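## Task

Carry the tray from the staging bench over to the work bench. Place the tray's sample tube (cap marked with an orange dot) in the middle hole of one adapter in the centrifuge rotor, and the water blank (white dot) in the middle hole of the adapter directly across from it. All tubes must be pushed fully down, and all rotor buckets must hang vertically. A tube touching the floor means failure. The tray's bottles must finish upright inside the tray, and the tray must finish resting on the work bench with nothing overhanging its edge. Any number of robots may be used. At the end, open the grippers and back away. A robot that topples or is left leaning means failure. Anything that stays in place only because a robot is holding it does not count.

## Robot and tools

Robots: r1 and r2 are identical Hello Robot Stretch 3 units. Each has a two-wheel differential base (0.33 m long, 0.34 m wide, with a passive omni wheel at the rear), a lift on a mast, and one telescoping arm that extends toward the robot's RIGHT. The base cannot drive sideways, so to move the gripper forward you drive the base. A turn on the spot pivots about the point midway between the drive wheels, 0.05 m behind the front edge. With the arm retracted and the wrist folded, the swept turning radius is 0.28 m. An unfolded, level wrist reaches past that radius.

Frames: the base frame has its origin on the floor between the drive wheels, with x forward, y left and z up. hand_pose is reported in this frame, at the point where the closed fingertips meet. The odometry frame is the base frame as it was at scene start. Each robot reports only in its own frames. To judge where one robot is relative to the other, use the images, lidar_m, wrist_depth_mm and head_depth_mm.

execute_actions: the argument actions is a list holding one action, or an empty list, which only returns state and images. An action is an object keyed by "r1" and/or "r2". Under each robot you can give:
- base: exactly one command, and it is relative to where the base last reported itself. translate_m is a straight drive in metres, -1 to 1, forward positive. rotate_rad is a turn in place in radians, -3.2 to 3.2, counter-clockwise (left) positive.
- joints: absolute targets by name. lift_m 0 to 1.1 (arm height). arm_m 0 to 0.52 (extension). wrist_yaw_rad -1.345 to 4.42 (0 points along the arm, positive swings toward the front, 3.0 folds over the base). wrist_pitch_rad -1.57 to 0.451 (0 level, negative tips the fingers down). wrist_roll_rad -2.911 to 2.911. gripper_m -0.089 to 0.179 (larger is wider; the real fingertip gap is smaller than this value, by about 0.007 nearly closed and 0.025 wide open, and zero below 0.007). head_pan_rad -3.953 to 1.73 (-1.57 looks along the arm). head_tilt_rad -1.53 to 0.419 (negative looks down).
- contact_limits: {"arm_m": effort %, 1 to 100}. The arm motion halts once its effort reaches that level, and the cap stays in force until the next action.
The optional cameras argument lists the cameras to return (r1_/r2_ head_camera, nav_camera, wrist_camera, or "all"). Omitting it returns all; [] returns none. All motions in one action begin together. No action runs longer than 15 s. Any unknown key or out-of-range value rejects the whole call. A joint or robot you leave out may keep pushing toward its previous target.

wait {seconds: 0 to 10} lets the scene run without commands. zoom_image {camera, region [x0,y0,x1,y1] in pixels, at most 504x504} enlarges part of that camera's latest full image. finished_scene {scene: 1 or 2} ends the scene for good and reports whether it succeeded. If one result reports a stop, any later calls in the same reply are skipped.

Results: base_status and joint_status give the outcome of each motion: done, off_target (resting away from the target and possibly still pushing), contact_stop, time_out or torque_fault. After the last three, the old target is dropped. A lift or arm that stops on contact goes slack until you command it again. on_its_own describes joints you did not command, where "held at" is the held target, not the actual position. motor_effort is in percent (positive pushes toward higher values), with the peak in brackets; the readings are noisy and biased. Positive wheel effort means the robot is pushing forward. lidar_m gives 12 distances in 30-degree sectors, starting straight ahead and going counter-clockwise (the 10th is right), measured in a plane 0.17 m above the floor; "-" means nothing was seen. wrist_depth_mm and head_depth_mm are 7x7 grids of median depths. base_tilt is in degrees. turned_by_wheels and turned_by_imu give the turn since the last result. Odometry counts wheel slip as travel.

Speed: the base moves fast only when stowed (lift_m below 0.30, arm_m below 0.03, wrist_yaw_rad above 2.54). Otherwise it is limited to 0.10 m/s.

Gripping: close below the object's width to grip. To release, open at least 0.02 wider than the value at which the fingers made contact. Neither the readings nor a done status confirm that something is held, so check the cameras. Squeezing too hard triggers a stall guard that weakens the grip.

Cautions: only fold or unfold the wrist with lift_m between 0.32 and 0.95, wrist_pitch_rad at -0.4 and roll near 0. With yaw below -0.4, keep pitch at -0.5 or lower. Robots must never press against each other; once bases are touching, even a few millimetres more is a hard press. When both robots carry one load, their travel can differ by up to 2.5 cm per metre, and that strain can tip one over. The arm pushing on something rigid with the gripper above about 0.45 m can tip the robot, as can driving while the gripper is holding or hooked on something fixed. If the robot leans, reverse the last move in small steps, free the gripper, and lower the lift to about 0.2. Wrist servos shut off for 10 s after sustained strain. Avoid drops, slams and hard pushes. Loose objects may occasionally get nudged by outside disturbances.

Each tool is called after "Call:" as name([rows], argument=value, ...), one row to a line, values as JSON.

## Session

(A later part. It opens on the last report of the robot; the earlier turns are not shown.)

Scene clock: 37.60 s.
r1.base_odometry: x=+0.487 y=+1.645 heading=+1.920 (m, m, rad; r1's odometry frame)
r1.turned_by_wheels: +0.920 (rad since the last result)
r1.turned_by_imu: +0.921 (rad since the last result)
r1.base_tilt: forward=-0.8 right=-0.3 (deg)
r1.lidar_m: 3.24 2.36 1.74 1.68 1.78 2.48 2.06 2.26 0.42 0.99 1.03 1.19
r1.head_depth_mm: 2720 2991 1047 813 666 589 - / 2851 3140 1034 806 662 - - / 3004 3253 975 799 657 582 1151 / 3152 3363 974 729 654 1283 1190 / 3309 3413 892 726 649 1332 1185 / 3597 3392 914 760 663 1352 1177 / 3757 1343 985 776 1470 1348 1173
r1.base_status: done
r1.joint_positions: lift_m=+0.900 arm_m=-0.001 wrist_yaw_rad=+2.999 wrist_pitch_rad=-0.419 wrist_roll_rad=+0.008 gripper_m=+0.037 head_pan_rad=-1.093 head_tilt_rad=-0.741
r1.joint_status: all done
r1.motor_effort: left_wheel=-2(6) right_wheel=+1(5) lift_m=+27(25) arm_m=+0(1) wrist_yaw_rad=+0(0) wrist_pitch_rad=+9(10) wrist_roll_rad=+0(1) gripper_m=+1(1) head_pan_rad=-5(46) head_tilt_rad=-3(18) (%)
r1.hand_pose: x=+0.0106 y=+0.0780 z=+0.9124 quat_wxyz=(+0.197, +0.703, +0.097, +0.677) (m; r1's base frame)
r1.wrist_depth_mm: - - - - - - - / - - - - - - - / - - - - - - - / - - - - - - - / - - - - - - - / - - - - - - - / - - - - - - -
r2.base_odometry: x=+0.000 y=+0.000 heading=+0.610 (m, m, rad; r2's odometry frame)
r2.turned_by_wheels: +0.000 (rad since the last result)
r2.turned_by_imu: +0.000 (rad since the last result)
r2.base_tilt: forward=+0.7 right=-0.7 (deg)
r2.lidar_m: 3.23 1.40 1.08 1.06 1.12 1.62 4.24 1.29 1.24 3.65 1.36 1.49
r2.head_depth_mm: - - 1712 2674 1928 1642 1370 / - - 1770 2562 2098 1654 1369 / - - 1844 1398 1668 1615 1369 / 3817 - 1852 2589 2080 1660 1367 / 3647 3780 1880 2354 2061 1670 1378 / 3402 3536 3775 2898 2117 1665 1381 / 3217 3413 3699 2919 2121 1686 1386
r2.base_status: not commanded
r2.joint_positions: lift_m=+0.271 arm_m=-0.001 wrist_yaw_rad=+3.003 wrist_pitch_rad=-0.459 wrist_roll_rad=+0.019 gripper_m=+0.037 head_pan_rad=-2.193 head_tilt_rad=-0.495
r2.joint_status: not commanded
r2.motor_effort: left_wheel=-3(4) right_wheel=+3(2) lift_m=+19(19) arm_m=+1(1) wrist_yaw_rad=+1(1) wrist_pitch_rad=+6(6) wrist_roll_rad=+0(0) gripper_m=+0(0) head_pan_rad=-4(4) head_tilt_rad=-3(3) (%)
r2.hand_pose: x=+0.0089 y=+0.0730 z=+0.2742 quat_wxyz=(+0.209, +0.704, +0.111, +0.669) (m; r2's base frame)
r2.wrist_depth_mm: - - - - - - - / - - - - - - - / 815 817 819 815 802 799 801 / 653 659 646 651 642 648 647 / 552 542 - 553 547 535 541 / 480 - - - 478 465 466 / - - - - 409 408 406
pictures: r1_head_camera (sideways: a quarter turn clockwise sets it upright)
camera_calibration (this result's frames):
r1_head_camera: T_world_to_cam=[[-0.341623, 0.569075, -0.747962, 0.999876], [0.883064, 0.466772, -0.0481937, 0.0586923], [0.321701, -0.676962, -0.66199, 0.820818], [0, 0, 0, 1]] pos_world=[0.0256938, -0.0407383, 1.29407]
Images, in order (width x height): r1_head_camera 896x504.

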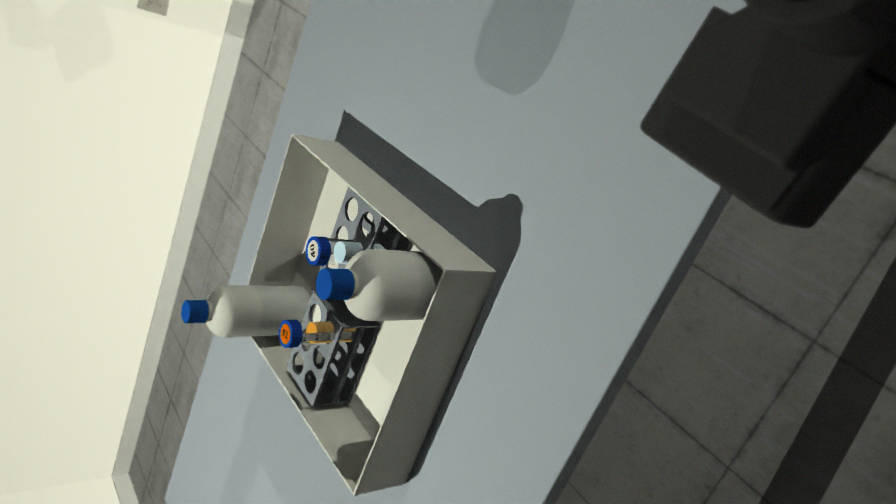

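Call:
execute_actions([
  {"r1":{"base":{"translate_m":0.5},"joints":{"wrist_yaw_rad":0,"lift_m":0.93}},"r2":{"base":{"rotate_rad":0.348}}},
], cameras=[])

Call:
execute_actions([
  {"r1":{"joints":{"lift_m":1.05,"wrist_pitch_rad":-1.57,"wrist_roll_rad":1.57,"gripper_m":0.08,"arm_m":0.3,"head_pan_rad":-1.6,"head_tilt_rad":-0.8}},"r2":{"base":{"translate_m":-1.0}}},
], cameras=["r1_head_camera","r1_wrist_camera"])

Call:
execute_actions([
  {"r2":{"base":{"translate_m":-0.7}}},
], cameras=[])

Call:
execute_actions([
  {"r2":{"base":{"rotate_rad":-0.348},"joints":{"head_pan_rad":-1.6,"head_tilt_rad":-0.75,"lift_m":0.93}}},
], cameras=["r2_head_camera"])

Scene clock: 49.10 s.
r1.base_odometry: x=+0.316 y=+2.115 heading=+1.920 (m, m, rad; r1's odometry frame)
r1.turned_by_wheels: +0.000 (rad since the last result)
r1.turned_by_imu: +0.003 (rad since the last result)
r1.base_tilt: forward=-0.7 right=-0.3 (deg)
r1.lidar_m: 2.74 2.33 1.74 1.67 1.75 2.47 2.57 0.84 1.03 1.00 1.05 0.72
r1.head_depth_mm: 2694 2992 1045 766 634 - - / 2879 3117 1033 807 647 563 1201 / 2998 3256 1026 800 658 585 1197 / 3151 3352 1015 795 653 1306 1188 / 3356 3414 1002 791 650 1359 1182 / 3534 3351 996 784 680 1353 1179 / 3335 3310 2423 767 1471 1267 1174
r1.base_status: done
r1.joint_positions: lift_m=+0.930 arm_m=-0.001 wrist_yaw_rad=+0.002 wrist_pitch_rad=-0.418 wrist_roll_rad=+0.008 gripper_m=+0.037 head_pan_rad=-1.093 head_tilt_rad=-0.741
r1.joint_status: all done
r1.motor_effort: left_wheel=-2(4) right_wheel=+0(4) lift_m=+26(26) arm_m=+0(1) wrist_yaw_rad=-1(1) wrist_pitch_rad=+9(10) wrist_roll_rad=+0(0) gripper_m=+1(0) head_pan_rad=-5(5) head_tilt_rad=-4(3) (%)
r1.hand_pose: x=-0.0211 y=-0.3683 z=+0.9424 quat_wxyz=(+0.689, +0.147, -0.694, -0.147) (m; r1's base frame)
r1.wrist_depth_mm: - - - - - - - / - - - - - - - / 760 740 735 589 635 332 664 / 569 569 548 466 469 306 513 / 464 445 445 439 445 322 429 / 386 377 373 350 - 344 361 / 327 325 313 316 307 313 311
r2.base_odometry: x=+0.000 y=+0.000 heading=+0.958 (m, m, rad; r2's odometry frame)
r2.turned_by_wheels: +0.348 (rad since the last result)
r2.turned_by_imu: +0.349 (rad since the last result)
r2.base_tilt: forward=+0.6 right=-0.9 (deg)
r2.lidar_m: 1.68 1.13 1.05 1.07 1.37 2.98 1.56 1.24 3.65 1.87 1.36 2.94
r2.head_depth_mm: 3502 3792 1819 2454 2079 1602 1365 / 3447 3678 3757 2544 2067 1643 1359 / 3329 3583 3769 2873 2105 1644 1366 / 3230 3490 3719 2847 2092 1664 1369 / 3219 3450 3681 2907 2093 1661 1389 / 3108 3325 3613 2883 2115 1683 1378 / 3051 3275 3505 2923 2139 1676 1383
r2.base_status: done
r2.joint_positions: lift_m=+0.271 arm_m=-0.001 wrist_yaw_rad=+3.003 wrist_pitch_rad=-0.459 wrist_roll_rad=+0.019 gripper_m=+0.037 head_pan_rad=-2.193 head_tilt_rad=-0.495
r2.joint_status: not commanded
r2.motor_effort: left_wheel=-4(12) right_wheel=+3(10) lift_m=+19(19) arm_m=+1(1) wrist_yaw_rad=+1(0) wrist_pitch_rad=+6(6) wrist_roll_rad=+0(0) gripper_m=+0(1) head_pan_rad=-4(4) head_tilt_rad=-3(2) (%)
r2.hand_pose: x=+0.0089 y=+0.0730 z=+0.2742 quat_wxyz=(+0.209, +0.704, +0.111, +0.669) (m; r2's base frame)
r2.wrist_depth_mm: - - - - - 928 866 / - - - - - 960 928 / 817 810 802 803 810 803 795 / 652 650 654 650 643 648 650 / 547 547 - 550 553 546 537 / 479 - - - 479 464 465 / - - - - 406 409 406
pictures: none
No camera images: the call's "cameras" was empty. Leave "cameras" out to get every camera's image.

Scene clock: 54.10 s.
r1.base_odometry: x=+0.316 y=+2.115 heading=+1.920 (m, m, rad; r1's odometry frame)
r1.turned_by_wheels: +0.000 (rad since the last result)
r1.turned_by_imu: +0.000 (rad since the last result)
r1.base_tilt: forward=-0.8 right=-0.2 (deg)
r1.lidar_m: 2.72 2.34 1.74 1.67 1.75 2.48 2.56 0.83 1.03 1.00 1.05 0.73
r1.head_depth_mm: 2756 2760 956 675 639 1277 1181 / - 3017 809 661 636 1270 1180 / - 2978 905 753 631 1286 1176 / 2778 - 860 747 627 1287 1169 / 2791 3005 882 741 624 1272 1161 / 2821 3008 914 739 621 1267 1160 / 2786 2972 909 734 616 1262 1152
r1.base_status: not commanded
r1.joint_positions: lift_m=+1.050 arm_m=+0.300 wrist_yaw_rad=+0.000 wrist_pitch_rad=-1.558 wrist_roll_rad=+1.564 gripper_m=+0.080 head_pan_rad=-1.593 head_tilt_rad=-0.790
r1.joint_status: all done
joint sent to its limit — the command would take r1.wrist_pitch_rad past its lower limit, so that joint was sent only as far as its limit.
r1.motor_effort: left_wheel=-2(2) right_wheel=+1(1) lift_m=+26(26) arm_m=+4(5) wrist_yaw_rad=+0(1) wrist_pitch_rad=-4(9) wrist_roll_rad=+3(3) gripper_m=+2(81) head_pan_rad=-5(48) head_tilt_rad=-4(10) (%)
r1.hand_pose: x=-0.0215 y=-0.4235 z=+0.9320 quat_wxyz=(+0.003, +0.002, -0.711, -0.703) (m; r1's base frame)
r1.wrist_depth_mm: 274 305 260 304 302 - - / 290 311 316 314 310 - - / 322 322 315 316 315 - - / 271 326 323 325 323 - - / 302 332 333 334 333 - - / 291 329 - 342 337 - - / 361 356 358 355 349 - -
r2.base_odometry: x=-0.575 y=-0.818 heading=+0.958 (m, m, rad; r2's odometry frame)
r2.turned_by_wheels: +0.000 (rad since the last result)
r2.turned_by_imu: -0.002 (rad since the last result)
r2.base_tilt: forward=+0.7 right=-0.8 (deg)
r2.lidar_m: 2.33 1.57 1.46 1.48 1.88 3.32 0.91 0.61 0.57 0.57 2.22 1.95
r2.head_depth_mm: 3108 3326 3686 1099 860 1564 1365 / 3015 3237 3483 1074 864 1510 1363 / 1532 3115 3373 1170 867 753 1380 / 2868 3110 3372 1187 872 756 1370 / 2822 3024 3324 1192 875 733 1372 / 2765 2960 3165 1203 878 715 1379 / 2701 2908 3127 1203 884 694 751
r2.base_status: done
r2.joint_positions: lift_m=+0.271 arm_m=-0.001 wrist_yaw_rad=+3.003 wrist_pitch_rad=-0.459 wrist_roll_rad=+0.019 gripper_m=+0.037 head_pan_rad=-2.193 head_tilt_rad=-0.495
r2.joint_status: not commanded
r2.motor_effort: left_wheel=-4(13) right_wheel=+2(6) lift_m=+19(19) arm_m=+1(1) wrist_yaw_rad=+1(0) wrist_pitch_rad=+6(6) wrist_roll_rad=+0(0) gripper_m=+1(0) head_pan_rad=-4(4) head_tilt_rad=-2(2) (%)
r2.hand_pose: x=+0.0089 y=+0.0730 z=+0.2742 quat_wxyz=(+0.209, +0.704, +0.111, +0.669) (m; r2's base frame)
r2.wrist_depth_mm: - - - - - - - / - - - - - - - / 808 818 809 812 803 804 811 / 664 653 649 652 652 648 644 / 550 547 - 547 551 537 542 / 479 - - - 480 465 468 / - - - - 407 405 409
pictures: r1_head_camera (sideways: a quarter turn clockwise sets it upright), r1_wrist_camera
camera_calibration (this result's frames):
r1_head_camera: T_world_to_cam=[[-0.0259886, 0.699269, -0.714386, 0.954192], [0.998793, -0.0116331, -0.0477219, 0.0573691], [-0.0416809, -0.714764, -0.698122, 0.870031], [0, 0, 0, 1]] pos_world=[0.00376204, -0.0447024, 1.29179]
r1_wrist_camera: T_world_to_cam=[[0.0116257, 0.999543, -0.0278999, 0.455253], [0.988952, -0.00736994, 0.148052, -0.0851692], [0.147779, -0.0293129, -0.988586, 1.07145], [0, 0, 0, 1]] pos_world=[-0.0794018, -0.424265, 1.08453]
Images, in order (width x height): r1_head_camera 896x504, r1_wrist_camera 644x364.

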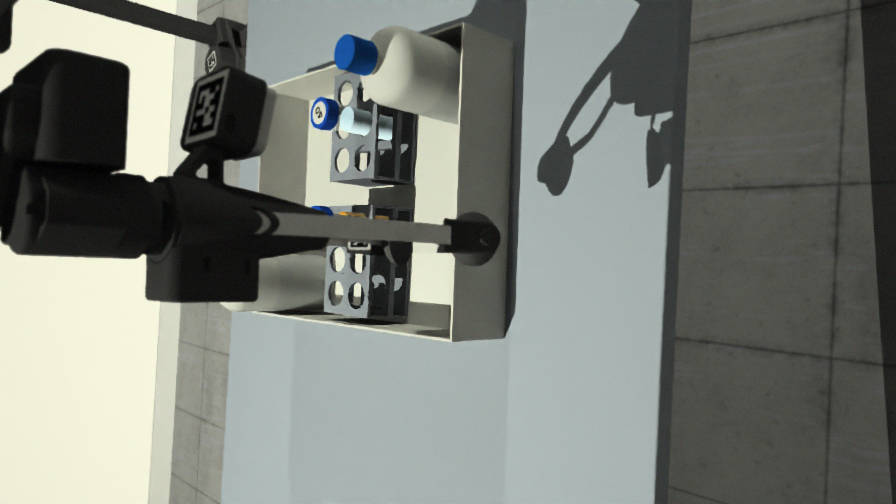

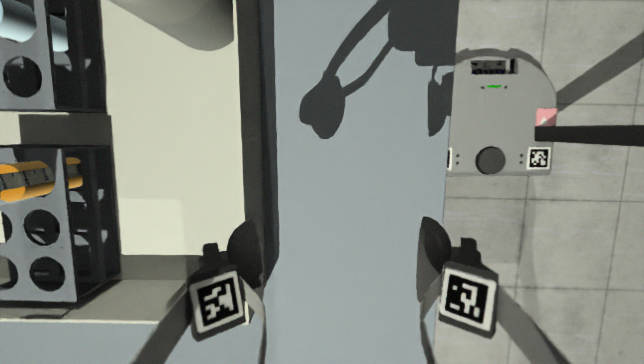

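Scene clock: 58.13 s.
r1.base_odometry: x=+0.316 y=+2.115 heading=+1.920 (m, m, rad; r1's odometry frame)
r1.turned_by_wheels: +0.000 (rad since the last result)
r1.turned_by_imu: +0.000 (rad since the last result)
r1.base_tilt: forward=-0.7 right=-0.4 (deg)
r1.lidar_m: 2.73 2.34 1.74 1.67 1.75 2.47 2.56 0.84 1.03 1.00 1.05 0.73
r1.head_depth_mm: 2784 3044 958 675 639 1273 1185 / - 3038 808 660 636 1269 1172 / - 2986 907 752 630 1289 1171 / 2773 - 857 746 627 1276 1172 / 2748 2992 883 741 623 1277 1162 / 2811 2981 917 739 621 1267 1158 / 2815 2925 907 735 617 1258 1155
r1.base_status: not commanded
r1.joint_positions: lift_m=+1.050 arm_m=+0.300 wrist_yaw_rad=+0.000 wrist_pitch_rad=-1.558 wrist_roll_rad=+1.564 gripper_m=+0.080 head_pan_rad=-1.593 head_tilt_rad=-0.790
r1.joint_status: not commanded
r1.motor_effort: left_wheel=-2(2) right_wheel=+1(1) lift_m=+26(26) arm_m=+5(5) wrist_yaw_rad=+0(0) wrist_pitch_rad=-4(4) wrist_roll_rad=+3(3) gripper_m=+1(2) head_pan_rad=-5(4) head_tilt_rad=-3(4) (%)
r1.hand_pose: x=-0.0215 y=-0.4235 z=+0.9320 quat_wxyz=(+0.003, +0.002, -0.711, -0.703) (m; r1's base frame)
r1.wrist_depth_mm: 276 307 261 307 302 - - / 286 315 311 319 309 - - / 317 317 317 319 315 - - / 271 326 324 326 321 - - / 305 332 336 334 333 - - / 290 327 - 340 338 - - / 362 358 352 351 355 - -
r2.base_odometry: x=-0.978 y=-1.390 heading=+0.958 (m, m, rad; r2's odometry frame)
r2.turned_by_wheels: +0.000 (rad since the last result)
r2.turned_by_imu: -0.001 (rad since the last result)
r2.base_tilt: forward=+0.8 right=-0.8 (deg)
r2.lidar_m: 2.80 1.87 1.75 1.77 2.25 2.72 0.46 0.31 0.29 0.29 0.37 0.79
r2.head_depth_mm: 2846 3103 3383 1165 860 682 564 / 2810 3020 3282 1179 865 685 566 / 2760 2913 3199 2833 867 688 567 / 2661 2829 3118 2865 871 668 568 / 2591 2811 2991 2869 770 576 569 / 2530 2691 2915 2757 812 689 571 / 1173 748 1368 2630 864 688 558
r2.base_status: done
r2.joint_positions: lift_m=+0.271 arm_m=-0.001 wrist_yaw_rad=+3.003 wrist_pitch_rad=-0.459 wrist_roll_rad=+0.019 gripper_m=+0.037 head_pan_rad=-2.193 head_tilt_rad=-0.495
r2.joint_status: not commanded
r2.motor_effort: left_wheel=-3(11) right_wheel=+2(8) lift_m=+19(19) arm_m=+1(1) wrist_yaw_rad=+1(0) wrist_pitch_rad=+6(6) wrist_roll_rad=+0(0) gripper_m=+1(1) head_pan_rad=-4(4) head_tilt_rad=-2(2) (%)
r2.hand_pose: x=+0.0089 y=+0.0730 z=+0.2742 quat_wxyz=(+0.209, +0.704, +0.111, +0.669) (m; r2's base frame)
r2.wrist_depth_mm: - - - - - - - / - - - - - - - / 814 805 818 813 808 804 798 / 647 653 649 652 647 642 653 / 543 544 - 551 557 541 535 / 478 - - - 475 463 466 / - - - - 407 409 405
pictures: none
No camera images: the call's "cameras" was empty. Leave "cameras" out to get every camera's image.

Scene clock: 64.97 s.
r1.base_odometry: x=+0.316 y=+2.115 heading=+1.920 (m, m, rad; r1's odometry frame)
r1.turned_by_wheels: +0.000 (rad since the last result)
r1.turned_by_imu: +0.000 (rad since the last result)
r1.base_tilt: forward=-0.7 right=-0.3 (deg)
r1.lidar_m: 2.73 2.33 1.74 1.67 1.75 2.47 2.57 0.83 1.03 1.00 1.05 0.73
r1.head_depth_mm: 2776 3036 952 674 639 1275 1180 / - 3014 807 660 635 1268 1179 / - 2965 906 750 631 1288 1179 / 1262 - 859 743 627 1283 1168 / 2784 2988 882 741 623 1276 1161 / 2815 2995 915 740 622 1267 1159 / 2813 2965 910 733 617 1265 1152
r1.base_status: not commanded
r1.joint_positions: lift_m=+1.050 arm_m=+0.300 wrist_yaw_rad=+0.000 wrist_pitch_rad=-1.558 wrist_roll_rad=+1.564 gripper_m=+0.080 head_pan_rad=-1.593 head_tilt_rad=-0.790
r1.joint_status: not commanded
r1.motor_effort: left_wheel=-2(2) right_wheel=+1(1) lift_m=+26(26) arm_m=+4(5) wrist_yaw_rad=-1(1) wrist_pitch_rad=-4(4) wrist_roll_rad=+3(3) gripper_m=+1(1) head_pan_rad=-5(5) head_tilt_rad=-3(4) (%)
r1.hand_pose: x=-0.0215 y=-0.4235 z=+0.9320 quat_wxyz=(+0.003, +0.002, -0.711, -0.703) (m; r1's base frame)
r1.wrist_depth_mm: 277 306 262 305 306 - - / 286 314 309 310 307 - - / 319 318 320 319 316 - - / 270 329 321 325 325 - - / 304 336 335 335 333 - - / 292 332 - 343 338 - - / 359 358 353 350 350 - -
r2.base_odometry: x=-0.978 y=-1.390 heading=+0.610 (m, m, rad; r2's odometry frame)
r2.turned_by_wheels: -0.348 (rad since the last result)
r2.turned_by_imu: -0.349 (rad since the last result)
r2.base_tilt: forward=+0.7 right=-0.8 (deg)
r2.lidar_m: 2.52 2.32 1.78 1.74 1.85 2.66 2.72 0.38 0.29 0.29 0.30 0.44
r2.head_depth_mm: 2641 2930 1009 808 - - 1136 / 2638 2897 1009 797 - - 1142 / 2633 2919 1011 588 627 - - / 759 2846 934 752 628 - - / 1299 2861 926 765 632 - 1151 / 2596 2929 814 754 631 - 1156 / 2634 2944 1017 755 628 564 826
r2.base_status: done
r2.joint_positions: lift_m=+0.929 arm_m=-0.001 wrist_yaw_rad=+3.003 wrist_pitch_rad=-0.459 wrist_roll_rad=+0.019 gripper_m=+0.037 head_pan_rad=-1.607 head_tilt_rad=-0.741
r2.joint_status: all done
r2.motor_effort: left_wheel=+1(9) right_wheel=-3(10) lift_m=+46(49) arm_m=+1(1) wrist_yaw_rad=+0(1) wrist_pitch_rad=+6(6) wrist_roll_rad=+0(0) gripper_m=+0(1) head_pan_rad=+5(48) head_tilt_rad=-3(17) (%)
r2.hand_pose: x=+0.0089 y=+0.0730 z=+0.9330 quat_wxyz=(+0.209, +0.704, +0.111, +0.669) (m; r2's base frame)
r2.wrist_depth_mm: - - - - - - - / - - - - - - - / - - - - - - - / - - - - - - - / - - - - - - - / - - - - - - - / - - - - - - -
pictures: r2_head_camera (sideways: a quarter turn clockwise sets it upright)
camera_calibration (this result's frames):
r2_head_camera: T_world_to_cam=[[0.0523252, 0.650654, -0.75757, 0.998546], [0.997362, -0.0722604, 0.00682543, -0.0130115], [-0.0503013, -0.755929, -0.652719, 0.802561], [0, 0, 0, 1]] pos_world=[0.00109783, -0.0439689, 1.2804]
Images, in order (width x height): r2_head_camera 896x504.

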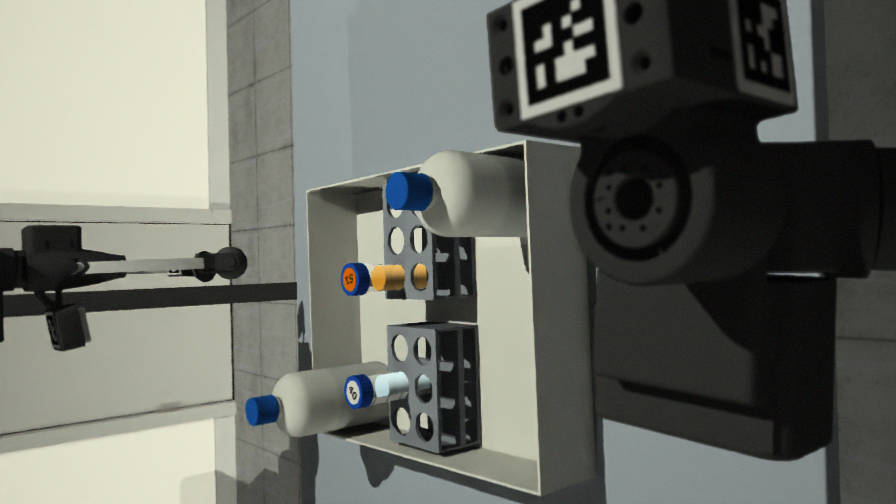

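Call:
execute_actions([
  {"r1":{"base":{"translate_m":0.04},"joints":{"arm_m":0.415,"lift_m":0.98,"gripper_m":0.09}},"r2":{"base":{"translate_m":0.09},"joints":{"wrist_yaw_rad":0,"lift_m":0.95}}},
], cameras=["r1_wrist_camera"])

Call:
execute_actions([
  {"r2":{"joints":{"lift_m":1.08,"wrist_pitch_rad":-1.57,"wrist_roll_rad":1.57,"gripper_m":0.09,"arm_m":0.0}}},
], cameras=[])

Call:
execute_actions([
  {"r2":{"joints":{"lift_m":0.98,"arm_m":0.335}}},
], cameras=["r2_wrist_camera","r2_head_camera"])

Scene clock: 70.20 s.
r1.base_odometry: x=+0.302 y=+2.153 heading=+1.920 (m, m, rad; r1's odometry frame)
r1.turned_by_wheels: +0.000 (rad since the last result)
r1.turned_by_imu: +0.000 (rad since the last result)
r1.base_tilt: forward=-0.8 right=-0.3 (deg)
r1.lidar_m: 2.69 2.33 1.74 1.67 1.75 2.47 2.60 0.87 1.03 1.00 1.05 0.69
r1.head_depth_mm: - - 811 643 639 1277 1181 / - 2994 912 755 634 1285 1182 / - 3109 907 752 631 1283 1169 / 2778 - 878 683 629 1281 1169 / 2781 3003 920 726 623 1271 1167 / 2798 2999 917 738 619 1266 1161 / 2804 2946 908 733 617 1268 1151
r1.base_status: done
r1.joint_positions: lift_m=+0.980 arm_m=+0.415 wrist_yaw_rad=+0.000 wrist_pitch_rad=-1.559 wrist_roll_rad=+1.564 gripper_m=+0.090 head_pan_rad=-1.593 head_tilt_rad=-0.790
r1.joint_status: all done
r1.motor_effort: left_wheel=-2(2) right_wheel=+1(4) lift_m=+21(27) arm_m=+5(5) wrist_yaw_rad=+1(1) wrist_pitch_rad=-4(4) wrist_roll_rad=+3(3) gripper_m=+1(47) head_pan_rad=-4(5) head_tilt_rad=-4(4) (%)
r1.hand_pose: x=-0.0215 y=-0.5383 z=+0.8623 quat_wxyz=(+0.003, +0.002, -0.711, -0.703) (m; r1's base frame)
r1.wrist_depth_mm: 191 209 237 235 236 235 231 / 243 244 242 242 240 239 239 / 134 190 248 246 244 246 244 / 199 198 253 252 249 253 250 / 200 200 259 257 256 258 256 / 211 205 239 239 230 262 262 / 280 280 277 273 270 272 272
r2.base_odometry: x=-0.905 y=-1.339 heading=+0.610 (m, m, rad; r2's odometry frame)
r2.turned_by_wheels: +0.000 (rad since the last result)
r2.turned_by_imu: +0.000 (rad since the last result)
r2.base_tilt: forward=+0.7 right=-0.9 (deg)
r2.lidar_m: 2.43 2.30 1.78 1.74 1.84 2.66 2.81 0.39 0.30 0.29 0.31 0.45
r2.head_depth_mm: 2673 2924 1006 847 - - - / 661 2823 936 630 - - - / 646 2817 907 751 - - - / 2543 2812 935 776 - - - / 2598 2902 821 753 630 550 1132 / 2598 2878 1015 778 645 562 1131 / 2599 2898 1024 804 664 564 1138
r2.base_status: done
r2.joint_positions: lift_m=+0.949 arm_m=-0.001 wrist_yaw_rad=+0.002 wrist_pitch_rad=-0.459 wrist_roll_rad=+0.019 gripper_m=+0.037 head_pan_rad=-1.607 head_tilt_rad=-0.741
r2.joint_status: all done
r2.motor_effort: left_wheel=+1(7) right_wheel=-3(4) lift_m=+47(46) arm_m=+1(1) wrist_yaw_rad=+0(0) wrist_pitch_rad=+6(6) wrist_roll_rad=+0(0) gripper_m=+0(0) head_pan_rad=+5(5) head_tilt_rad=-3(3) (%)
r2.hand_pose: x=-0.0212 y=-0.3630 z=+0.9530 quat_wxyz=(+0.682, +0.160, -0.695, -0.162) (m; r2's base frame)
r2.wrist_depth_mm: - - - - - - - / - - - 565 - - - / 651 650 652 564 582 524 636 / 525 518 497 485 461 286 512 / 428 430 421 427 424 309 425 / 367 368 371 344 320 323 368 / 322 327 323 324 324 324 324
pictures: r1_wrist_camera
camera_calibration (this result's frames):
r1_wrist_camera: T_world_to_cam=[[0.0116589, 0.99956, -0.027265, 0.567554], [0.988952, -0.00749689, 0.148048, -0.0757604], [0.147778, -0.0286899, -0.988604, 0.999524], [0, 0, 0, 1]] pos_world=[-0.0794016, -0.539196, 1.01482]
Images, in order (width x height): r1_wrist_camera 644x364.

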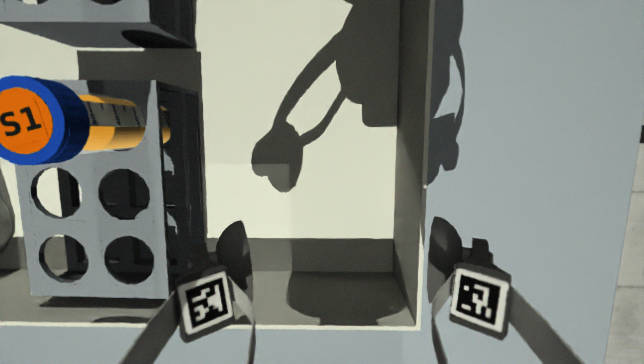

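Scene clock: 72.20 s.
r1.base_odometry: x=+0.302 y=+2.153 heading=+1.920 (m, m, rad; r1's odometry frame)
r1.turned_by_wheels: +0.000 (rad since the last result)
r1.turned_by_imu: +0.000 (rad since the last result)
r1.base_tilt: forward=-0.8 right=-0.3 (deg)
r1.lidar_m: 2.69 2.33 1.74 1.67 1.75 2.48 2.61 0.87 1.03 1.00 1.05 0.69
r1.head_depth_mm: - - 812 642 638 1276 1183 / - 3016 914 755 634 1291 1178 / - 3108 906 751 630 1291 1170 / 2772 - 878 682 626 1281 1166 / 2802 3032 926 726 623 1280 1165 / 2790 2969 916 740 619 1268 1160 / 2838 2981 910 734 617 1263 1154
r1.base_status: not commanded
r1.joint_positions: lift_m=+0.980 arm_m=+0.415 wrist_yaw_rad=+0.000 wrist_pitch_rad=-1.559 wrist_roll_rad=+1.564 gripper_m=+0.090 head_pan_rad=-1.593 head_tilt_rad=-0.790
r1.joint_status: not commanded
r1.motor_effort: left_wheel=-2(1) right_wheel=+1(1) lift_m=+21(21) arm_m=+5(6) wrist_yaw_rad=-1(0) wrist_pitch_rad=-4(4) wrist_roll_rad=+3(3) gripper_m=+0(1) head_pan_rad=-4(5) head_tilt_rad=-4(4) (%)
r1.hand_pose: x=-0.0215 y=-0.5383 z=+0.8623 quat_wxyz=(+0.003, +0.002, -0.711, -0.703) (m; r1's base frame)
r1.wrist_depth_mm: 191 207 236 234 235 233 236 / 245 242 242 241 238 241 239 / 133 190 246 249 244 248 243 / 198 197 254 251 250 252 252 / 200 201 259 260 258 257 255 / 210 206 240 236 232 264 264 / 279 281 276 274 271 272 272
r2.base_odometry: x=-0.905 y=-1.339 heading=+0.610 (m, m, rad; r2's odometry frame)
r2.turned_by_wheels: +0.000 (rad since the last result)
r2.turned_by_imu: +0.000 (rad since the last result)
r2.base_tilt: forward=+0.7 right=-0.8 (deg)
r2.lidar_m: 2.43 2.31 1.77 1.74 1.84 2.65 2.81 0.39 0.30 0.29 0.31 0.45
r2.head_depth_mm: - - - - - - 1128 / - - - - - - 1149 / - - - - - - - / - - - - - - 1154 / 2613 2902 823 751 626 - 1145 / 2612 2891 1017 777 663 - 1142 / 2620 2901 1021 802 664 563 1137
r2.base_status: not commanded
r2.joint_positions: lift_m=+1.079 arm_m=+0.000 wrist_yaw_rad=+0.001 wrist_pitch_rad=-1.544 wrist_roll_rad=+1.563 gripper_m=+0.090 head_pan_rad=-1.607 head_tilt_rad=-0.741
r2.joint_status: all done
joint sent to its limit — the command would take r2.wrist_pitch_rad past its lower limit, so that joint was sent only as far as its limit.
r2.motor_effort: left_wheel=+1(1) right_wheel=-3(2) lift_m=+46(48) arm_m=+4(3) wrist_yaw_rad=-1(1) wrist_pitch_rad=-3(7) wrist_roll_rad=+5(3) gripper_m=+1(95) head_pan_rad=+5(5) head_tilt_rad=-4(3) (%)
r2.hand_pose: x=-0.0216 y=-0.1271 z=+0.9614 quat_wxyz=(+0.004, +0.003, -0.716, -0.698) (m; r2's base frame)
r2.wrist_depth_mm: 338 338 865 - - - - / 347 346 909 - - - - / 356 355 956 - - - - / 368 365 - - - - - / 378 374 - - - - - / 390 385 - - - - - / 398 396 - - - - -
pictures: none
No camera images: the call's "cameras" was empty. Leave "cameras" out to get every camera's image.

Scene clock: 75.87 s.
r1.base_odometry: x=+0.302 y=+2.153 heading=+1.920 (m, m, rad; r1's odometry frame)
r1.turned_by_wheels: +0.000 (rad since the last result)
r1.turned_by_imu: +0.000 (rad since the last result)
r1.base_tilt: forward=-0.7 right=-0.3 (deg)
r1.lidar_m: 2.69 2.34 1.74 1.67 1.74 2.48 2.61 0.87 1.03 1.00 1.05 0.69
r1.head_depth_mm: - - 814 642 639 1276 1187 / - 2856 875 757 635 1293 1179 / - 3079 904 751 631 1285 1173 / 2810 - 876 684 627 1283 1162 / 2807 3023 923 726 624 1277 1166 / 2816 3002 917 739 621 1271 1161 / 2823 2968 910 736 616 1262 1151
r1.base_status: not commanded
r1.joint_positions: lift_m=+0.980 arm_m=+0.415 wrist_yaw_rad=+0.000 wrist_pitch_rad=-1.559 wrist_roll_rad=+1.564 gripper_m=+0.090 head_pan_rad=-1.593 head_tilt_rad=-0.790
r1.joint_status: not commanded
r1.motor_effort: left_wheel=-2(2) right_wheel=+1(0) lift_m=+21(21) arm_m=+5(5) wrist_yaw_rad=+1(0) wrist_pitch_rad=-4(4) wrist_roll_rad=+3(3) gripper_m=+1(1) head_pan_rad=-4(5) head_tilt_rad=-3(4) (%)
r1.hand_pose: x=-0.0215 y=-0.5383 z=+0.8623 quat_wxyz=(+0.003, +0.002, -0.711, -0.703) (m; r1's base frame)
r1.wrist_depth_mm: 190 210 238 237 233 236 236 / 242 240 244 239 238 240 239 / 133 189 248 247 244 245 246 / 197 198 253 253 249 252 250 / 200 200 255 260 255 256 256 / 212 204 239 239 231 262 263 / 281 278 277 275 271 273 273
r2.base_odometry: x=-0.905 y=-1.339 heading=+0.610 (m, m, rad; r2's odometry frame)
r2.turned_by_wheels: +0.000 (rad since the last result)
r2.turned_by_imu: +0.000 (rad since the last result)
r2.base_tilt: forward=+0.7 right=-0.6 (deg)
r2.lidar_m: 2.44 2.31 1.78 1.74 1.84 2.65 2.81 0.39 0.30 0.29 0.31 0.45
r2.head_depth_mm: 2625 - 939 749 639 559 1126 / 2515 - 932 602 625 561 1129 / 606 - 903 747 634 561 1132 / 2510 - 938 772 637 562 1136 / 2572 2843 837 751 630 562 1128 / 2605 2925 1022 778 645 563 1137 / 2607 2941 1016 803 663 564 1136
r2.base_status: not commanded
r2.joint_positions: lift_m=+0.981 arm_m=+0.335 wrist_yaw_rad=+0.000 wrist_pitch_rad=-1.545 wrist_roll_rad=+1.564 gripper_m=+0.090 head_pan_rad=-1.607 head_tilt_rad=-0.741
r2.joint_status: all done
r2.motor_effort: left_wheel=+1(1) right_wheel=-3(3) lift_m=+19(43) arm_m=+4(5) wrist_yaw_rad=+0(1) wrist_pitch_rad=-3(3) wrist_roll_rad=+3(5) gripper_m=+1(0) head_pan_rad=+5(4) head_tilt_rad=-4(3) (%)
r2.hand_pose: x=-0.0215 y=-0.4618 z=+0.8625 quat_wxyz=(+0.002, +0.002, -0.716, -0.698) (m; r2's base frame)
r2.wrist_depth_mm: 214 240 240 240 242 241 238 / 218 247 245 247 247 246 247 / 252 254 253 253 253 253 252 / 206 260 259 259 260 259 - / 209 267 266 268 266 264 - / 214 270 274 274 275 273 - / 220 245 254 281 281 279 -
pictures: r2_head_camera (sideways: a quarter turn clockwise sets it upright), r2_wrist_camera
camera_calibration (this result's frames):
r2_head_camera: T_world_to_cam=[[0.0522167, 0.650662, -0.75757, 0.998547], [0.997374, -0.072094, 0.00682542, -0.0130115], [-0.0501752, -0.755937, -0.652719, 0.80256], [0, 0, 0, 1]] pos_world=[0.00110517, -0.0439697, 1.2804]
r2_wrist_camera: T_world_to_cam=[[-0.0104929, 0.999215, -0.038211, 0.492704], [0.988543, 0.0161198, 0.150074, -0.0642885], [0.150572, -0.0361985, -0.987936, 1.00466], [0, 0, 0, 1]] pos_world=[-0.0825514, -0.454914, 1.02101]
Images, in order (width x height): r2_head_camera 896x504, r2_wrist_camera 644x364.

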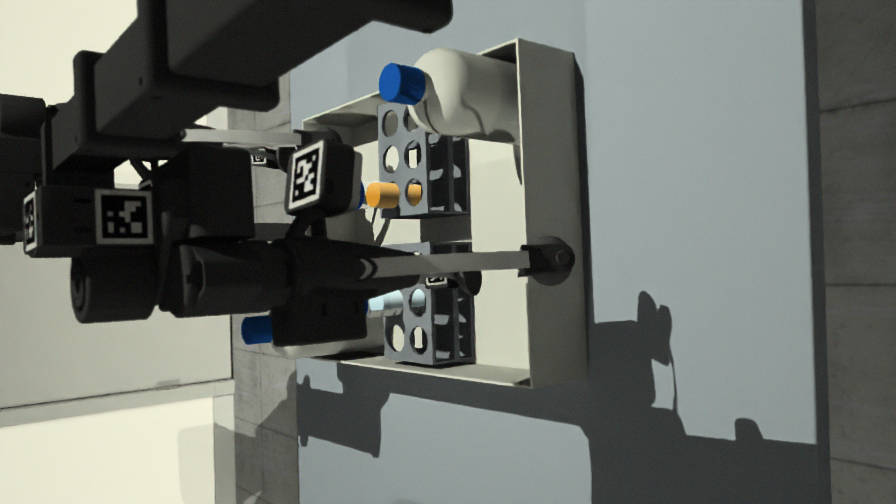

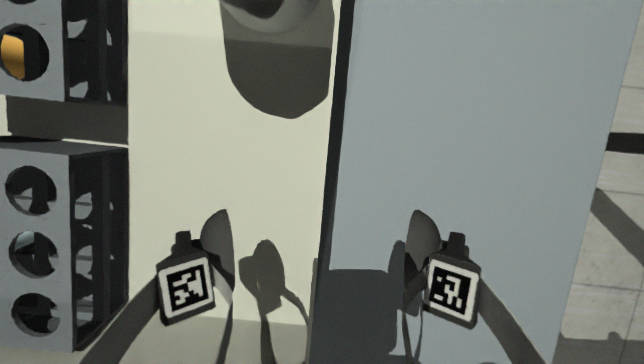

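Call:
execute_actions([
  {"r1":{"joints":{"arm_m":0.375,"lift_m":0.965}},"r2":{"joints":{"lift_m":0.915}}},
], cameras=["r1_wrist_camera","r2_wrist_camera"])

Call:
execute_actions([
  {"r1":{"joints":{"lift_m":0.92}}},
], cameras=["r1_wrist_camera","r1_head_camera"])

Scene clock: 79.23 s.
r1.base_odometry: x=+0.302 y=+2.153 heading=+1.920 (m, m, rad; r1's odometry frame)
r1.turned_by_wheels: +0.000 (rad since the last result)
r1.turned_by_imu: +0.000 (rad since the last result)
r1.base_tilt: forward=-0.8 right=-0.2 (deg)
r1.lidar_m: 2.69 2.33 1.74 1.67 1.75 2.47 2.60 0.87 1.03 1.00 1.05 0.69
r1.head_depth_mm: 2647 - 791 643 640 1273 1185 / - 1111 806 755 635 1295 1183 / - - 784 752 631 1284 1176 / 2749 3042 850 746 628 1280 1167 / 2809 2985 919 724 624 1271 1163 / 2799 2977 917 739 620 1267 1155 / 2780 2950 907 735 617 1267 1154
r1.base_status: not commanded
r1.joint_positions: lift_m=+0.965 arm_m=+0.375 wrist_yaw_rad=+0.000 wrist_pitch_rad=-1.559 wrist_roll_rad=+1.564 gripper_m=+0.090 head_pan_rad=-1.593 head_tilt_rad=-0.790
r1.joint_status: all done
r1.motor_effort: left_wheel=-2(1) right_wheel=+1(1) lift_m=+21(22) arm_m=-6(7) wrist_yaw_rad=+0(1) wrist_pitch_rad=-4(3) wrist_roll_rad=+3(3) gripper_m=+0(0) head_pan_rad=-4(5) head_tilt_rad=-4(3) (%)
r1.hand_pose: x=-0.0215 y=-0.4991 z=+0.8473 quat_wxyz=(+0.003, +0.002, -0.711, -0.703) (m; r1's base frame)
r1.wrist_depth_mm: 195 224 224 222 222 223 222 / 227 228 227 227 228 226 227 / 177 231 233 232 233 232 229 / 213 237 240 236 236 236 - / 187 245 246 244 245 243 - / 191 226 240 238 250 245 - / 201 200 260 201 256 256 -
r2.base_odometry: x=-0.905 y=-1.339 heading=+0.610 (m, m, rad; r2's odometry frame)
r2.turned_by_wheels: +0.000 (rad since the last result)
r2.turned_by_imu: +0.000 (rad since the last result)
r2.base_tilt: forward=+0.7 right=-0.9 (deg)
r2.lidar_m: 2.43 2.31 1.78 1.74 1.84 2.66 2.81 0.39 0.30 0.29 0.31 0.45
r2.head_depth_mm: 2664 2887 - - 626 559 1128 / 2562 2812 - 612 627 560 1134 / 683 2766 864 747 634 560 1128 / 2508 2768 - 774 628 563 1133 / 2603 2856 816 754 629 562 1134 / 2619 2923 1017 779 646 563 1137 / 2599 2924 1018 803 662 561 1130
r2.base_status: not commanded
r2.joint_positions: lift_m=+0.916 arm_m=+0.335 wrist_yaw_rad=+0.000 wrist_pitch_rad=-1.545 wrist_roll_rad=+1.564 gripper_m=+0.090 head_pan_rad=-1.607 head_tilt_rad=-0.741
r2.joint_status: all done
r2.motor_effort: left_wheel=+1(1) right_wheel=-3(3) lift_m=+18(18) arm_m=+3(4) wrist_yaw_rad=+1(0) wrist_pitch_rad=-3(3) wrist_roll_rad=+3(3) gripper_m=+1(0) head_pan_rad=+5(4) head_tilt_rad=-3(3) (%)
r2.hand_pose: x=-0.0215 y=-0.4618 z=+0.7975 quat_wxyz=(+0.002, +0.002, -0.716, -0.698) (m; r2's base frame)
r2.wrist_depth_mm: 179 180 180 179 180 180 179 / 183 185 184 185 185 185 183 / 191 190 189 190 190 188 188 / 193 195 195 194 195 194 193 / 197 200 198 200 199 199 198 / 202 205 204 205 206 204 203 / 208 212 211 212 211 210 210
pictures: r1_wrist_camera, r2_wrist_camera
camera_calibration (this result's frames):
r1_wrist_camera: T_world_to_cam=[[0.011659, 0.99956, -0.0272563, 0.527952], [0.988952, -0.00749824, 0.148048, -0.0732469], [0.147778, -0.0286813, -0.988605, 0.985827], [0, 0, 0, 1]] pos_world=[-0.0794016, -0.499995, 0.999827]
r2_wrist_camera: T_world_to_cam=[[-0.0104931, 0.999215, -0.038211, 0.490221], [0.988543, 0.01612, 0.150074, -0.054535], [0.150572, -0.0361984, -0.987936, 0.940453], [0, 0, 0, 1]] pos_world=[-0.0825514, -0.454914, 0.956023]
Images, in order (width x height): r1_wrist_camera 644x364, r2_wrist_camera 644x364.

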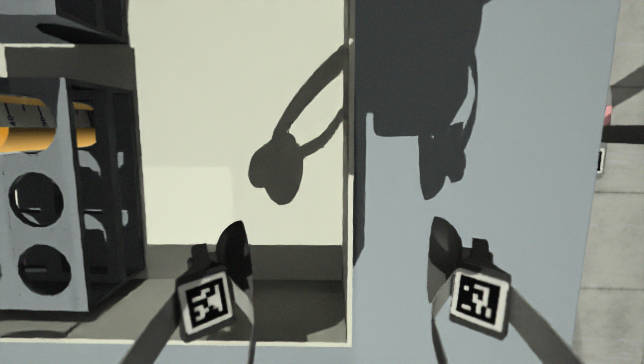

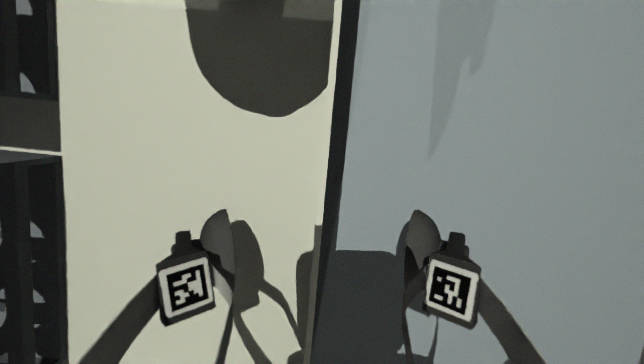

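Scene clock: 80.47 s.
r1.base_odometry: x=+0.302 y=+2.153 heading=+1.920 (m, m, rad; r1's odometry frame)
r1.turned_by_wheels: +0.000 (rad since the last result)
r1.turned_by_imu: +0.000 (rad since the last result)
r1.base_tilt: forward=-0.7 right=-0.3 (deg)
r1.lidar_m: 2.69 2.34 1.74 1.67 1.74 2.46 2.60 0.87 1.03 1.00 1.05 0.69
r1.head_depth_mm: 2760 3011 - 657 622 1273 1187 / 699 - 863 756 635 1294 1184 / 750 - 818 750 631 1289 1176 / 2784 2987 - 747 625 1281 1171 / 2779 3017 925 726 623 1276 1162 / 2822 2994 914 740 620 1267 1156 / 2812 2975 909 732 616 1260 1152
r1.base_status: not commanded
r1.joint_positions: lift_m=+0.920 arm_m=+0.375 wrist_yaw_rad=+0.000 wrist_pitch_rad=-1.559 wrist_roll_rad=+1.564 gripper_m=+0.090 head_pan_rad=-1.593 head_tilt_rad=-0.790
r1.joint_status: all done
r1.motor_effort: left_wheel=-1(1) right_wheel=+1(2) lift_m=+20(20) arm_m=-5(5) wrist_yaw_rad=+0(0) wrist_pitch_rad=-4(4) wrist_roll_rad=+3(3) gripper_m=+0(1) head_pan_rad=-4(5) head_tilt_rad=-3(4) (%)
r1.hand_pose: x=-0.0215 y=-0.4991 z=+0.8023 quat_wxyz=(+0.003, +0.002, -0.711, -0.703) (m; r1's base frame)
r1.wrist_depth_mm: 183 184 179 179 182 179 177 / 186 186 184 183 186 184 183 / 184 190 188 187 189 188 188 / 189 195 192 190 194 191 191 / 192 200 198 197 198 197 195 / 194 203 204 201 202 199 200 / 172 181 171 180 208 209 206
r2.base_odometry: x=-0.905 y=-1.339 heading=+0.610 (m, m, rad; r2's odometry frame)
r2.turned_by_wheels: +0.000 (rad since the last result)
r2.turned_by_imu: +0.000 (rad since the last result)
r2.base_tilt: forward=+0.7 right=-0.8 (deg)
r2.lidar_m: 2.43 2.31 1.77 1.74 1.84 2.66 2.80 0.39 0.30 0.29 0.31 0.45
r2.head_depth_mm: 2611 2963 - - 626 560 1127 / 2565 2820 - 613 628 561 1135 / 708 731 844 748 633 560 1130 / 2492 2775 - 768 629 562 1131 / 2615 2903 817 752 629 561 1133 / 2619 2895 1015 777 645 563 1133 / 2600 2896 1022 804 661 562 1136
r2.base_status: not commanded
r2.joint_positions: lift_m=+0.916 arm_m=+0.335 wrist_yaw_rad=+0.000 wrist_pitch_rad=-1.545 wrist_roll_rad=+1.564 gripper_m=+0.090 head_pan_rad=-1.607 head_tilt_rad=-0.741
r2.joint_status: not commanded
r2.motor_effort: left_wheel=+2(1) right_wheel=-3(3) lift_m=+19(19) arm_m=+4(4) wrist_yaw_rad=+1(0) wrist_pitch_rad=-3(3) wrist_roll_rad=+3(3) gripper_m=-1(0) head_pan_rad=+5(5) head_tilt_rad=-4(3) (%)
r2.hand_pose: x=-0.0215 y=-0.4618 z=+0.7975 quat_wxyz=(+0.002, +0.002, -0.716, -0.698) (m; r2's base frame)
r2.wrist_depth_mm: 180 180 179 180 181 180 179 / 184 184 184 184 185 184 184 / 191 190 189 189 190 188 187 / 193 195 193 194 194 194 193 / 198 199 199 199 199 199 198 / 203 205 205 205 205 204 204 / 209 212 211 211 211 211 210
pictures: r1_head_camera (sideways: a quarter turn clockwise sets it upright), r1_wrist_camera
camera_calibration (this result's frames):
r1_head_camera: T_world_to_cam=[[-0.0259839, 0.69927, -0.714386, 0.954192], [0.998793, -0.0116397, -0.0477219, 0.057369], [-0.0416857, -0.714763, -0.698123, 0.870032], [0, 0, 0, 1]] pos_world=[0.00376174, -0.0447024, 1.29179]
r1_wrist_camera: T_world_to_cam=[[0.011659, 0.99956, -0.0272565, 0.526723], [0.988952, -0.00749822, 0.148048, -0.0665846], [0.147778, -0.0286814, -0.988605, 0.941339], [0, 0, 0, 1]] pos_world=[-0.0794016, -0.499992, 0.954827]
Images, in order (width x height): r1_head_camera 896x504, r1_wrist_camera 644x364.

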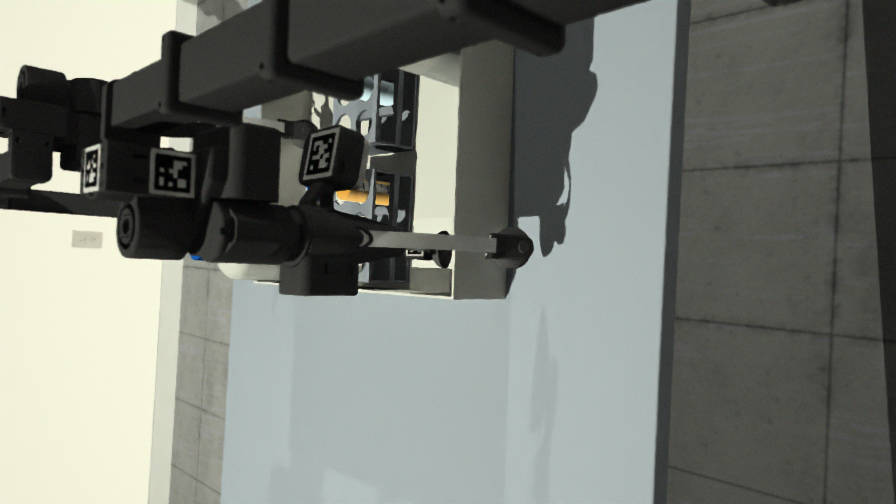

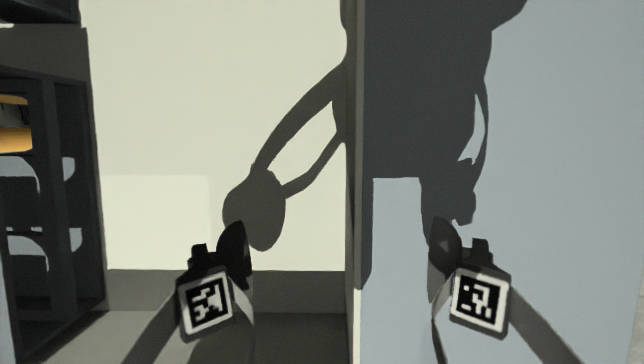

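Call:
execute_actions([
  {"r1":{"joints":{"arm_m":0.367,"gripper_m":-0.05}},"r2":{"joints":{"gripper_m":-0.05}}},
], cameras=[])

Call:
execute_actions([
  {"r1":{"joints":{"lift_m":0.95}},"r2":{"joints":{"lift_m":0.946}}},
], cameras=["r1_wrist_camera","r2_wrist_camera","r1_nav_camera"])

Scene clock: 84.23 s.
r1.base_odometry: x=+0.302 y=+2.153 heading=+1.920 (m, m, rad; r1's odometry frame)
r1.turned_by_wheels: +0.000 (rad since the last result)
r1.turned_by_imu: +0.000 (rad since the last result)
r1.base_tilt: forward=-0.8 right=-0.3 (deg)
r1.lidar_m: 2.69 2.34 1.74 1.66 1.75 2.46 2.60 0.87 1.03 1.00 1.05 0.69
r1.head_depth_mm: 2749 3023 - 659 623 1276 1186 / 698 - 913 755 635 1290 1179 / 749 - 818 750 630 1288 1176 / 2784 3009 - 743 627 1279 1166 / 2799 2970 924 728 624 1273 1163 / 2784 2992 918 740 621 1267 1155 / 2801 2961 905 735 615 1265 1155
r1.base_status: not commanded
r1.joint_positions: lift_m=+0.920 arm_m=+0.367 wrist_yaw_rad=+0.000 wrist_pitch_rad=-1.553 wrist_roll_rad=+1.567 gripper_m=-0.049 head_pan_rad=-1.593 head_tilt_rad=-0.790
r1.joint_status: all done
r1.motor_effort: left_wheel=-3(2) right_wheel=+2(2) lift_m=+25(25) arm_m=-5(6) wrist_yaw_rad=+0(0) wrist_pitch_rad=-7(7) wrist_roll_rad=+2(3) gripper_m=-17(94) head_pan_rad=-5(4) head_tilt_rad=-4(3) (%)
r1.hand_pose: x=-0.0215 y=-0.4925 z=+0.8020 quat_wxyz=(+0.001, +0.001, -0.713, -0.701) (m; r1's base frame)
r1.wrist_depth_mm: 181 180 179 177 179 177 177 / 185 185 183 181 184 182 181 / 185 188 187 187 189 186 185 / 190 193 190 190 192 191 189 / 193 197 195 194 196 197 195 / 195 201 200 - 201 200 199 / 175 181 181 180 209 205 205
r2.base_odometry: x=-0.905 y=-1.339 heading=+0.610 (m, m, rad; r2's odometry frame)
r2.turned_by_wheels: +0.000 (rad since the last result)
r2.turned_by_imu: +0.000 (rad since the last result)
r2.base_tilt: forward=+0.7 right=-0.7 (deg)
r2.lidar_m: 2.43 2.31 1.78 1.74 1.84 2.67 2.81 0.39 0.30 0.29 0.31 0.45
r2.head_depth_mm: 2667 2911 - - 618 559 1132 / 2565 2835 - 611 624 559 1129 / 712 771 891 749 627 561 1133 / 2492 2800 - 757 630 561 1133 / 2607 2878 814 748 630 562 1132 / 2582 2912 1016 778 646 564 1133 / 2634 2886 1020 806 663 563 1133
r2.base_status: not commanded
r2.joint_positions: lift_m=+0.915 arm_m=+0.335 wrist_yaw_rad=-0.003 wrist_pitch_rad=-1.539 wrist_roll_rad=+1.576 gripper_m=-0.049 head_pan_rad=-1.607 head_tilt_rad=-0.741
r2.joint_status: all done
r2.motor_effort: left_wheel=+0(1) right_wheel=+0(3) lift_m=+25(25) arm_m=+3(4) wrist_yaw_rad=+3(3) wrist_pitch_rad=-5(5) wrist_roll_rad=-4(4) gripper_m=-24(100) head_pan_rad=+5(5) head_tilt_rad=-3(3) (%)
r2.hand_pose: x=-0.0215 y=-0.4636 z=+0.7971 quat_wxyz=(-0.003, -0.003, -0.718, -0.696) (m; r2's base frame)
r2.wrist_depth_mm: 178 178 177 177 179 179 178 / 182 184 181 181 184 183 182 / 189 188 187 187 188 188 186 / 192 193 192 192 194 192 191 / 196 199 198 195 198 198 196 / 202 204 202 - 204 203 201 / 208 210 209 210 210 208 207
pictures: none
No camera images: the call's "cameras" was empty. Leave "cameras" out to get every camera's image.

Scene clock: 85.30 s.
r1.base_odometry: x=+0.302 y=+2.153 heading=+1.920 (m, m, rad; r1's odometry frame)
r1.turned_by_wheels: +0.000 (rad since the last result)
r1.turned_by_imu: +0.000 (rad since the last result)
r1.base_tilt: forward=-0.8 right=-0.2 (deg)
r1.lidar_m: 2.69 2.33 1.74 1.67 1.75 2.47 2.60 0.87 1.03 1.00 1.05 0.69
r1.head_depth_mm: 2696 - - 644 639 1274 1188 / 678 2862 781 698 634 1288 1181 / 1223 - 781 696 630 1288 1174 / 2740 2935 - 691 627 1283 1169 / 2787 2983 920 724 623 1274 1163 / 2783 2984 915 740 620 1267 1159 / 2798 2936 907 734 617 1263 1152
r1.base_status: not commanded
r1.joint_positions: lift_m=+0.950 arm_m=+0.367 wrist_yaw_rad=+0.000 wrist_pitch_rad=-1.550 wrist_roll_rad=+1.568 gripper_m=-0.049 head_pan_rad=-1.593 head_tilt_rad=-0.790
r1.joint_status: all done
r1.motor_effort: left_wheel=-1(2) right_wheel=+3(2) lift_m=+31(32) arm_m=-6(5) wrist_yaw_rad=+0(0) wrist_pitch_rad=-8(8) wrist_roll_rad=+1(2) gripper_m=-18(17) head_pan_rad=-4(5) head_tilt_rad=-3(4) (%)
r1.hand_pose: x=-0.0215 y=-0.4932 z=+0.8316 quat_wxyz=(+0.001, +0.001, -0.714, -0.700) (m; r1's base frame)
r1.wrist_depth_mm: 189 188 190 190 207 205 204 / 190 191 191 192 213 210 210 / 189 192 192 192 217 216 214 / 188 192 194 194 224 220 220 / 189 194 194 193 228 224 225 / 189 195 196 - 232 229 - / 177 187 187 184 241 237 -
r2.base_odometry: x=-0.905 y=-1.339 heading=+0.610 (m, m, rad; r2's odometry frame)
r2.turned_by_wheels: +0.000 (rad since the last result)
r2.turned_by_imu: +0.000 (rad since the last result)
r2.base_tilt: forward=+0.7 right=-0.9 (deg)
r2.lidar_m: 2.43 2.31 1.77 1.74 1.84 2.66 2.81 0.39 0.30 0.29 0.31 0.45
r2.head_depth_mm: 2661 2922 - - 641 559 1128 / 2572 - 876 580 627 560 1127 / 672 - - 724 629 561 1130 / 2527 - - 733 629 561 1130 / 2619 2861 806 745 623 562 1133 / 2599 2889 1012 779 645 563 1135 / 2637 2910 1018 801 663 564 1137
r2.base_status: not commanded
r2.joint_positions: lift_m=+0.945 arm_m=+0.335 wrist_yaw_rad=-0.003 wrist_pitch_rad=-1.540 wrist_roll_rad=+1.576 gripper_m=-0.046 head_pan_rad=-1.607 head_tilt_rad=-0.741
r2.joint_status: all done
r2.motor_effort: left_wheel=+0(0) right_wheel=+0(0) lift_m=+54(56) arm_m=+3(3) wrist_yaw_rad=+2(2) wrist_pitch_rad=-5(5) wrist_roll_rad=-4(4) gripper_m=-23(24) head_pan_rad=+5(5) head_tilt_rad=-3(3) (%)
r2.hand_pose: x=-0.0215 y=-0.4632 z=+0.8270 quat_wxyz=(-0.003, -0.003, -0.718, -0.696) (m; r2's base frame)
r2.wrist_depth_mm: 174 173 170 167 207 206 206 / 181 180 176 175 212 211 210 / 191 189 184 183 217 217 215 / 195 197 192 192 223 221 219 / 202 206 202 195 229 229 227 / 210 216 212 - 235 235 234 / 211 225 222 240 243 241 241
pictures: r1_nav_camera (sideways: a quarter turn counterclockwise sets it upright), r1_wrist_camera, r2_wrist_camera
camera_calibration (this result's frames):
r1_nav_camera: T_world_to_cam=[[-0.0293677, -0.706353, 0.70725, -0.879904], [-0.999425, 0.00876207, -0.0327489, 0.100712], [0.0169353, -0.707805, -0.706205, 0.879593], [0, 0, 0, 1]] pos_world=[0.0599174, 0.000175239, 1.24678]
r1_wrist_camera: T_world_to_cam=[[0.0149013, 0.999262, -0.0354099, 0.528322], [0.988917, -0.00949657, 0.148167, -0.0719656], [0.147721, -0.0372253, -0.988328, 0.966038], [0, 0, 0, 1]] pos_world=[-0.0794091, -0.492655, 0.984133]
r2_wrist_camera: T_world_to_cam=[[0.00352804, 0.999048, -0.0434847, 0.497331], [0.988634, 0.00305132, 0.150314, -0.0652329], [0.150304, -0.0435207, -0.987682, 0.965885], [0, 0, 0, 1]] pos_world=[-0.0824391, -0.454622, 0.985418]
Images, in order (width x height): r1_nav_camera 672x504, r1_wrist_camera 644x364, r2_wrist_camera 644x364.

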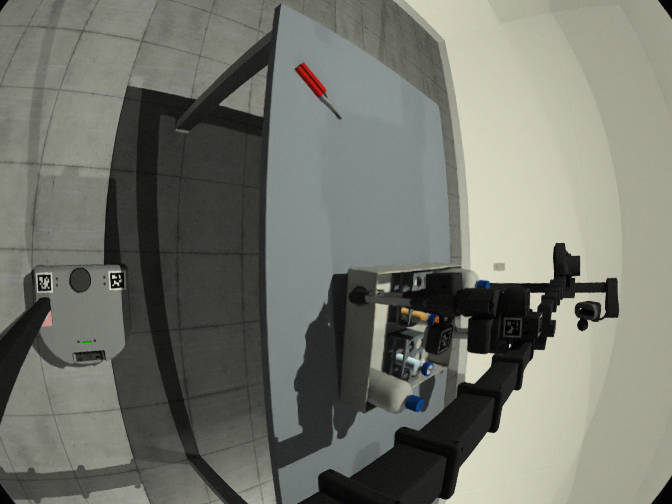

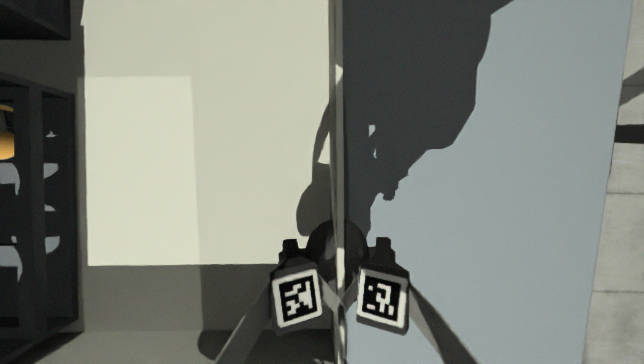

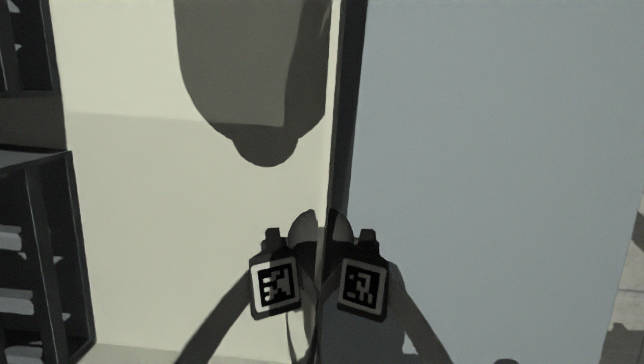

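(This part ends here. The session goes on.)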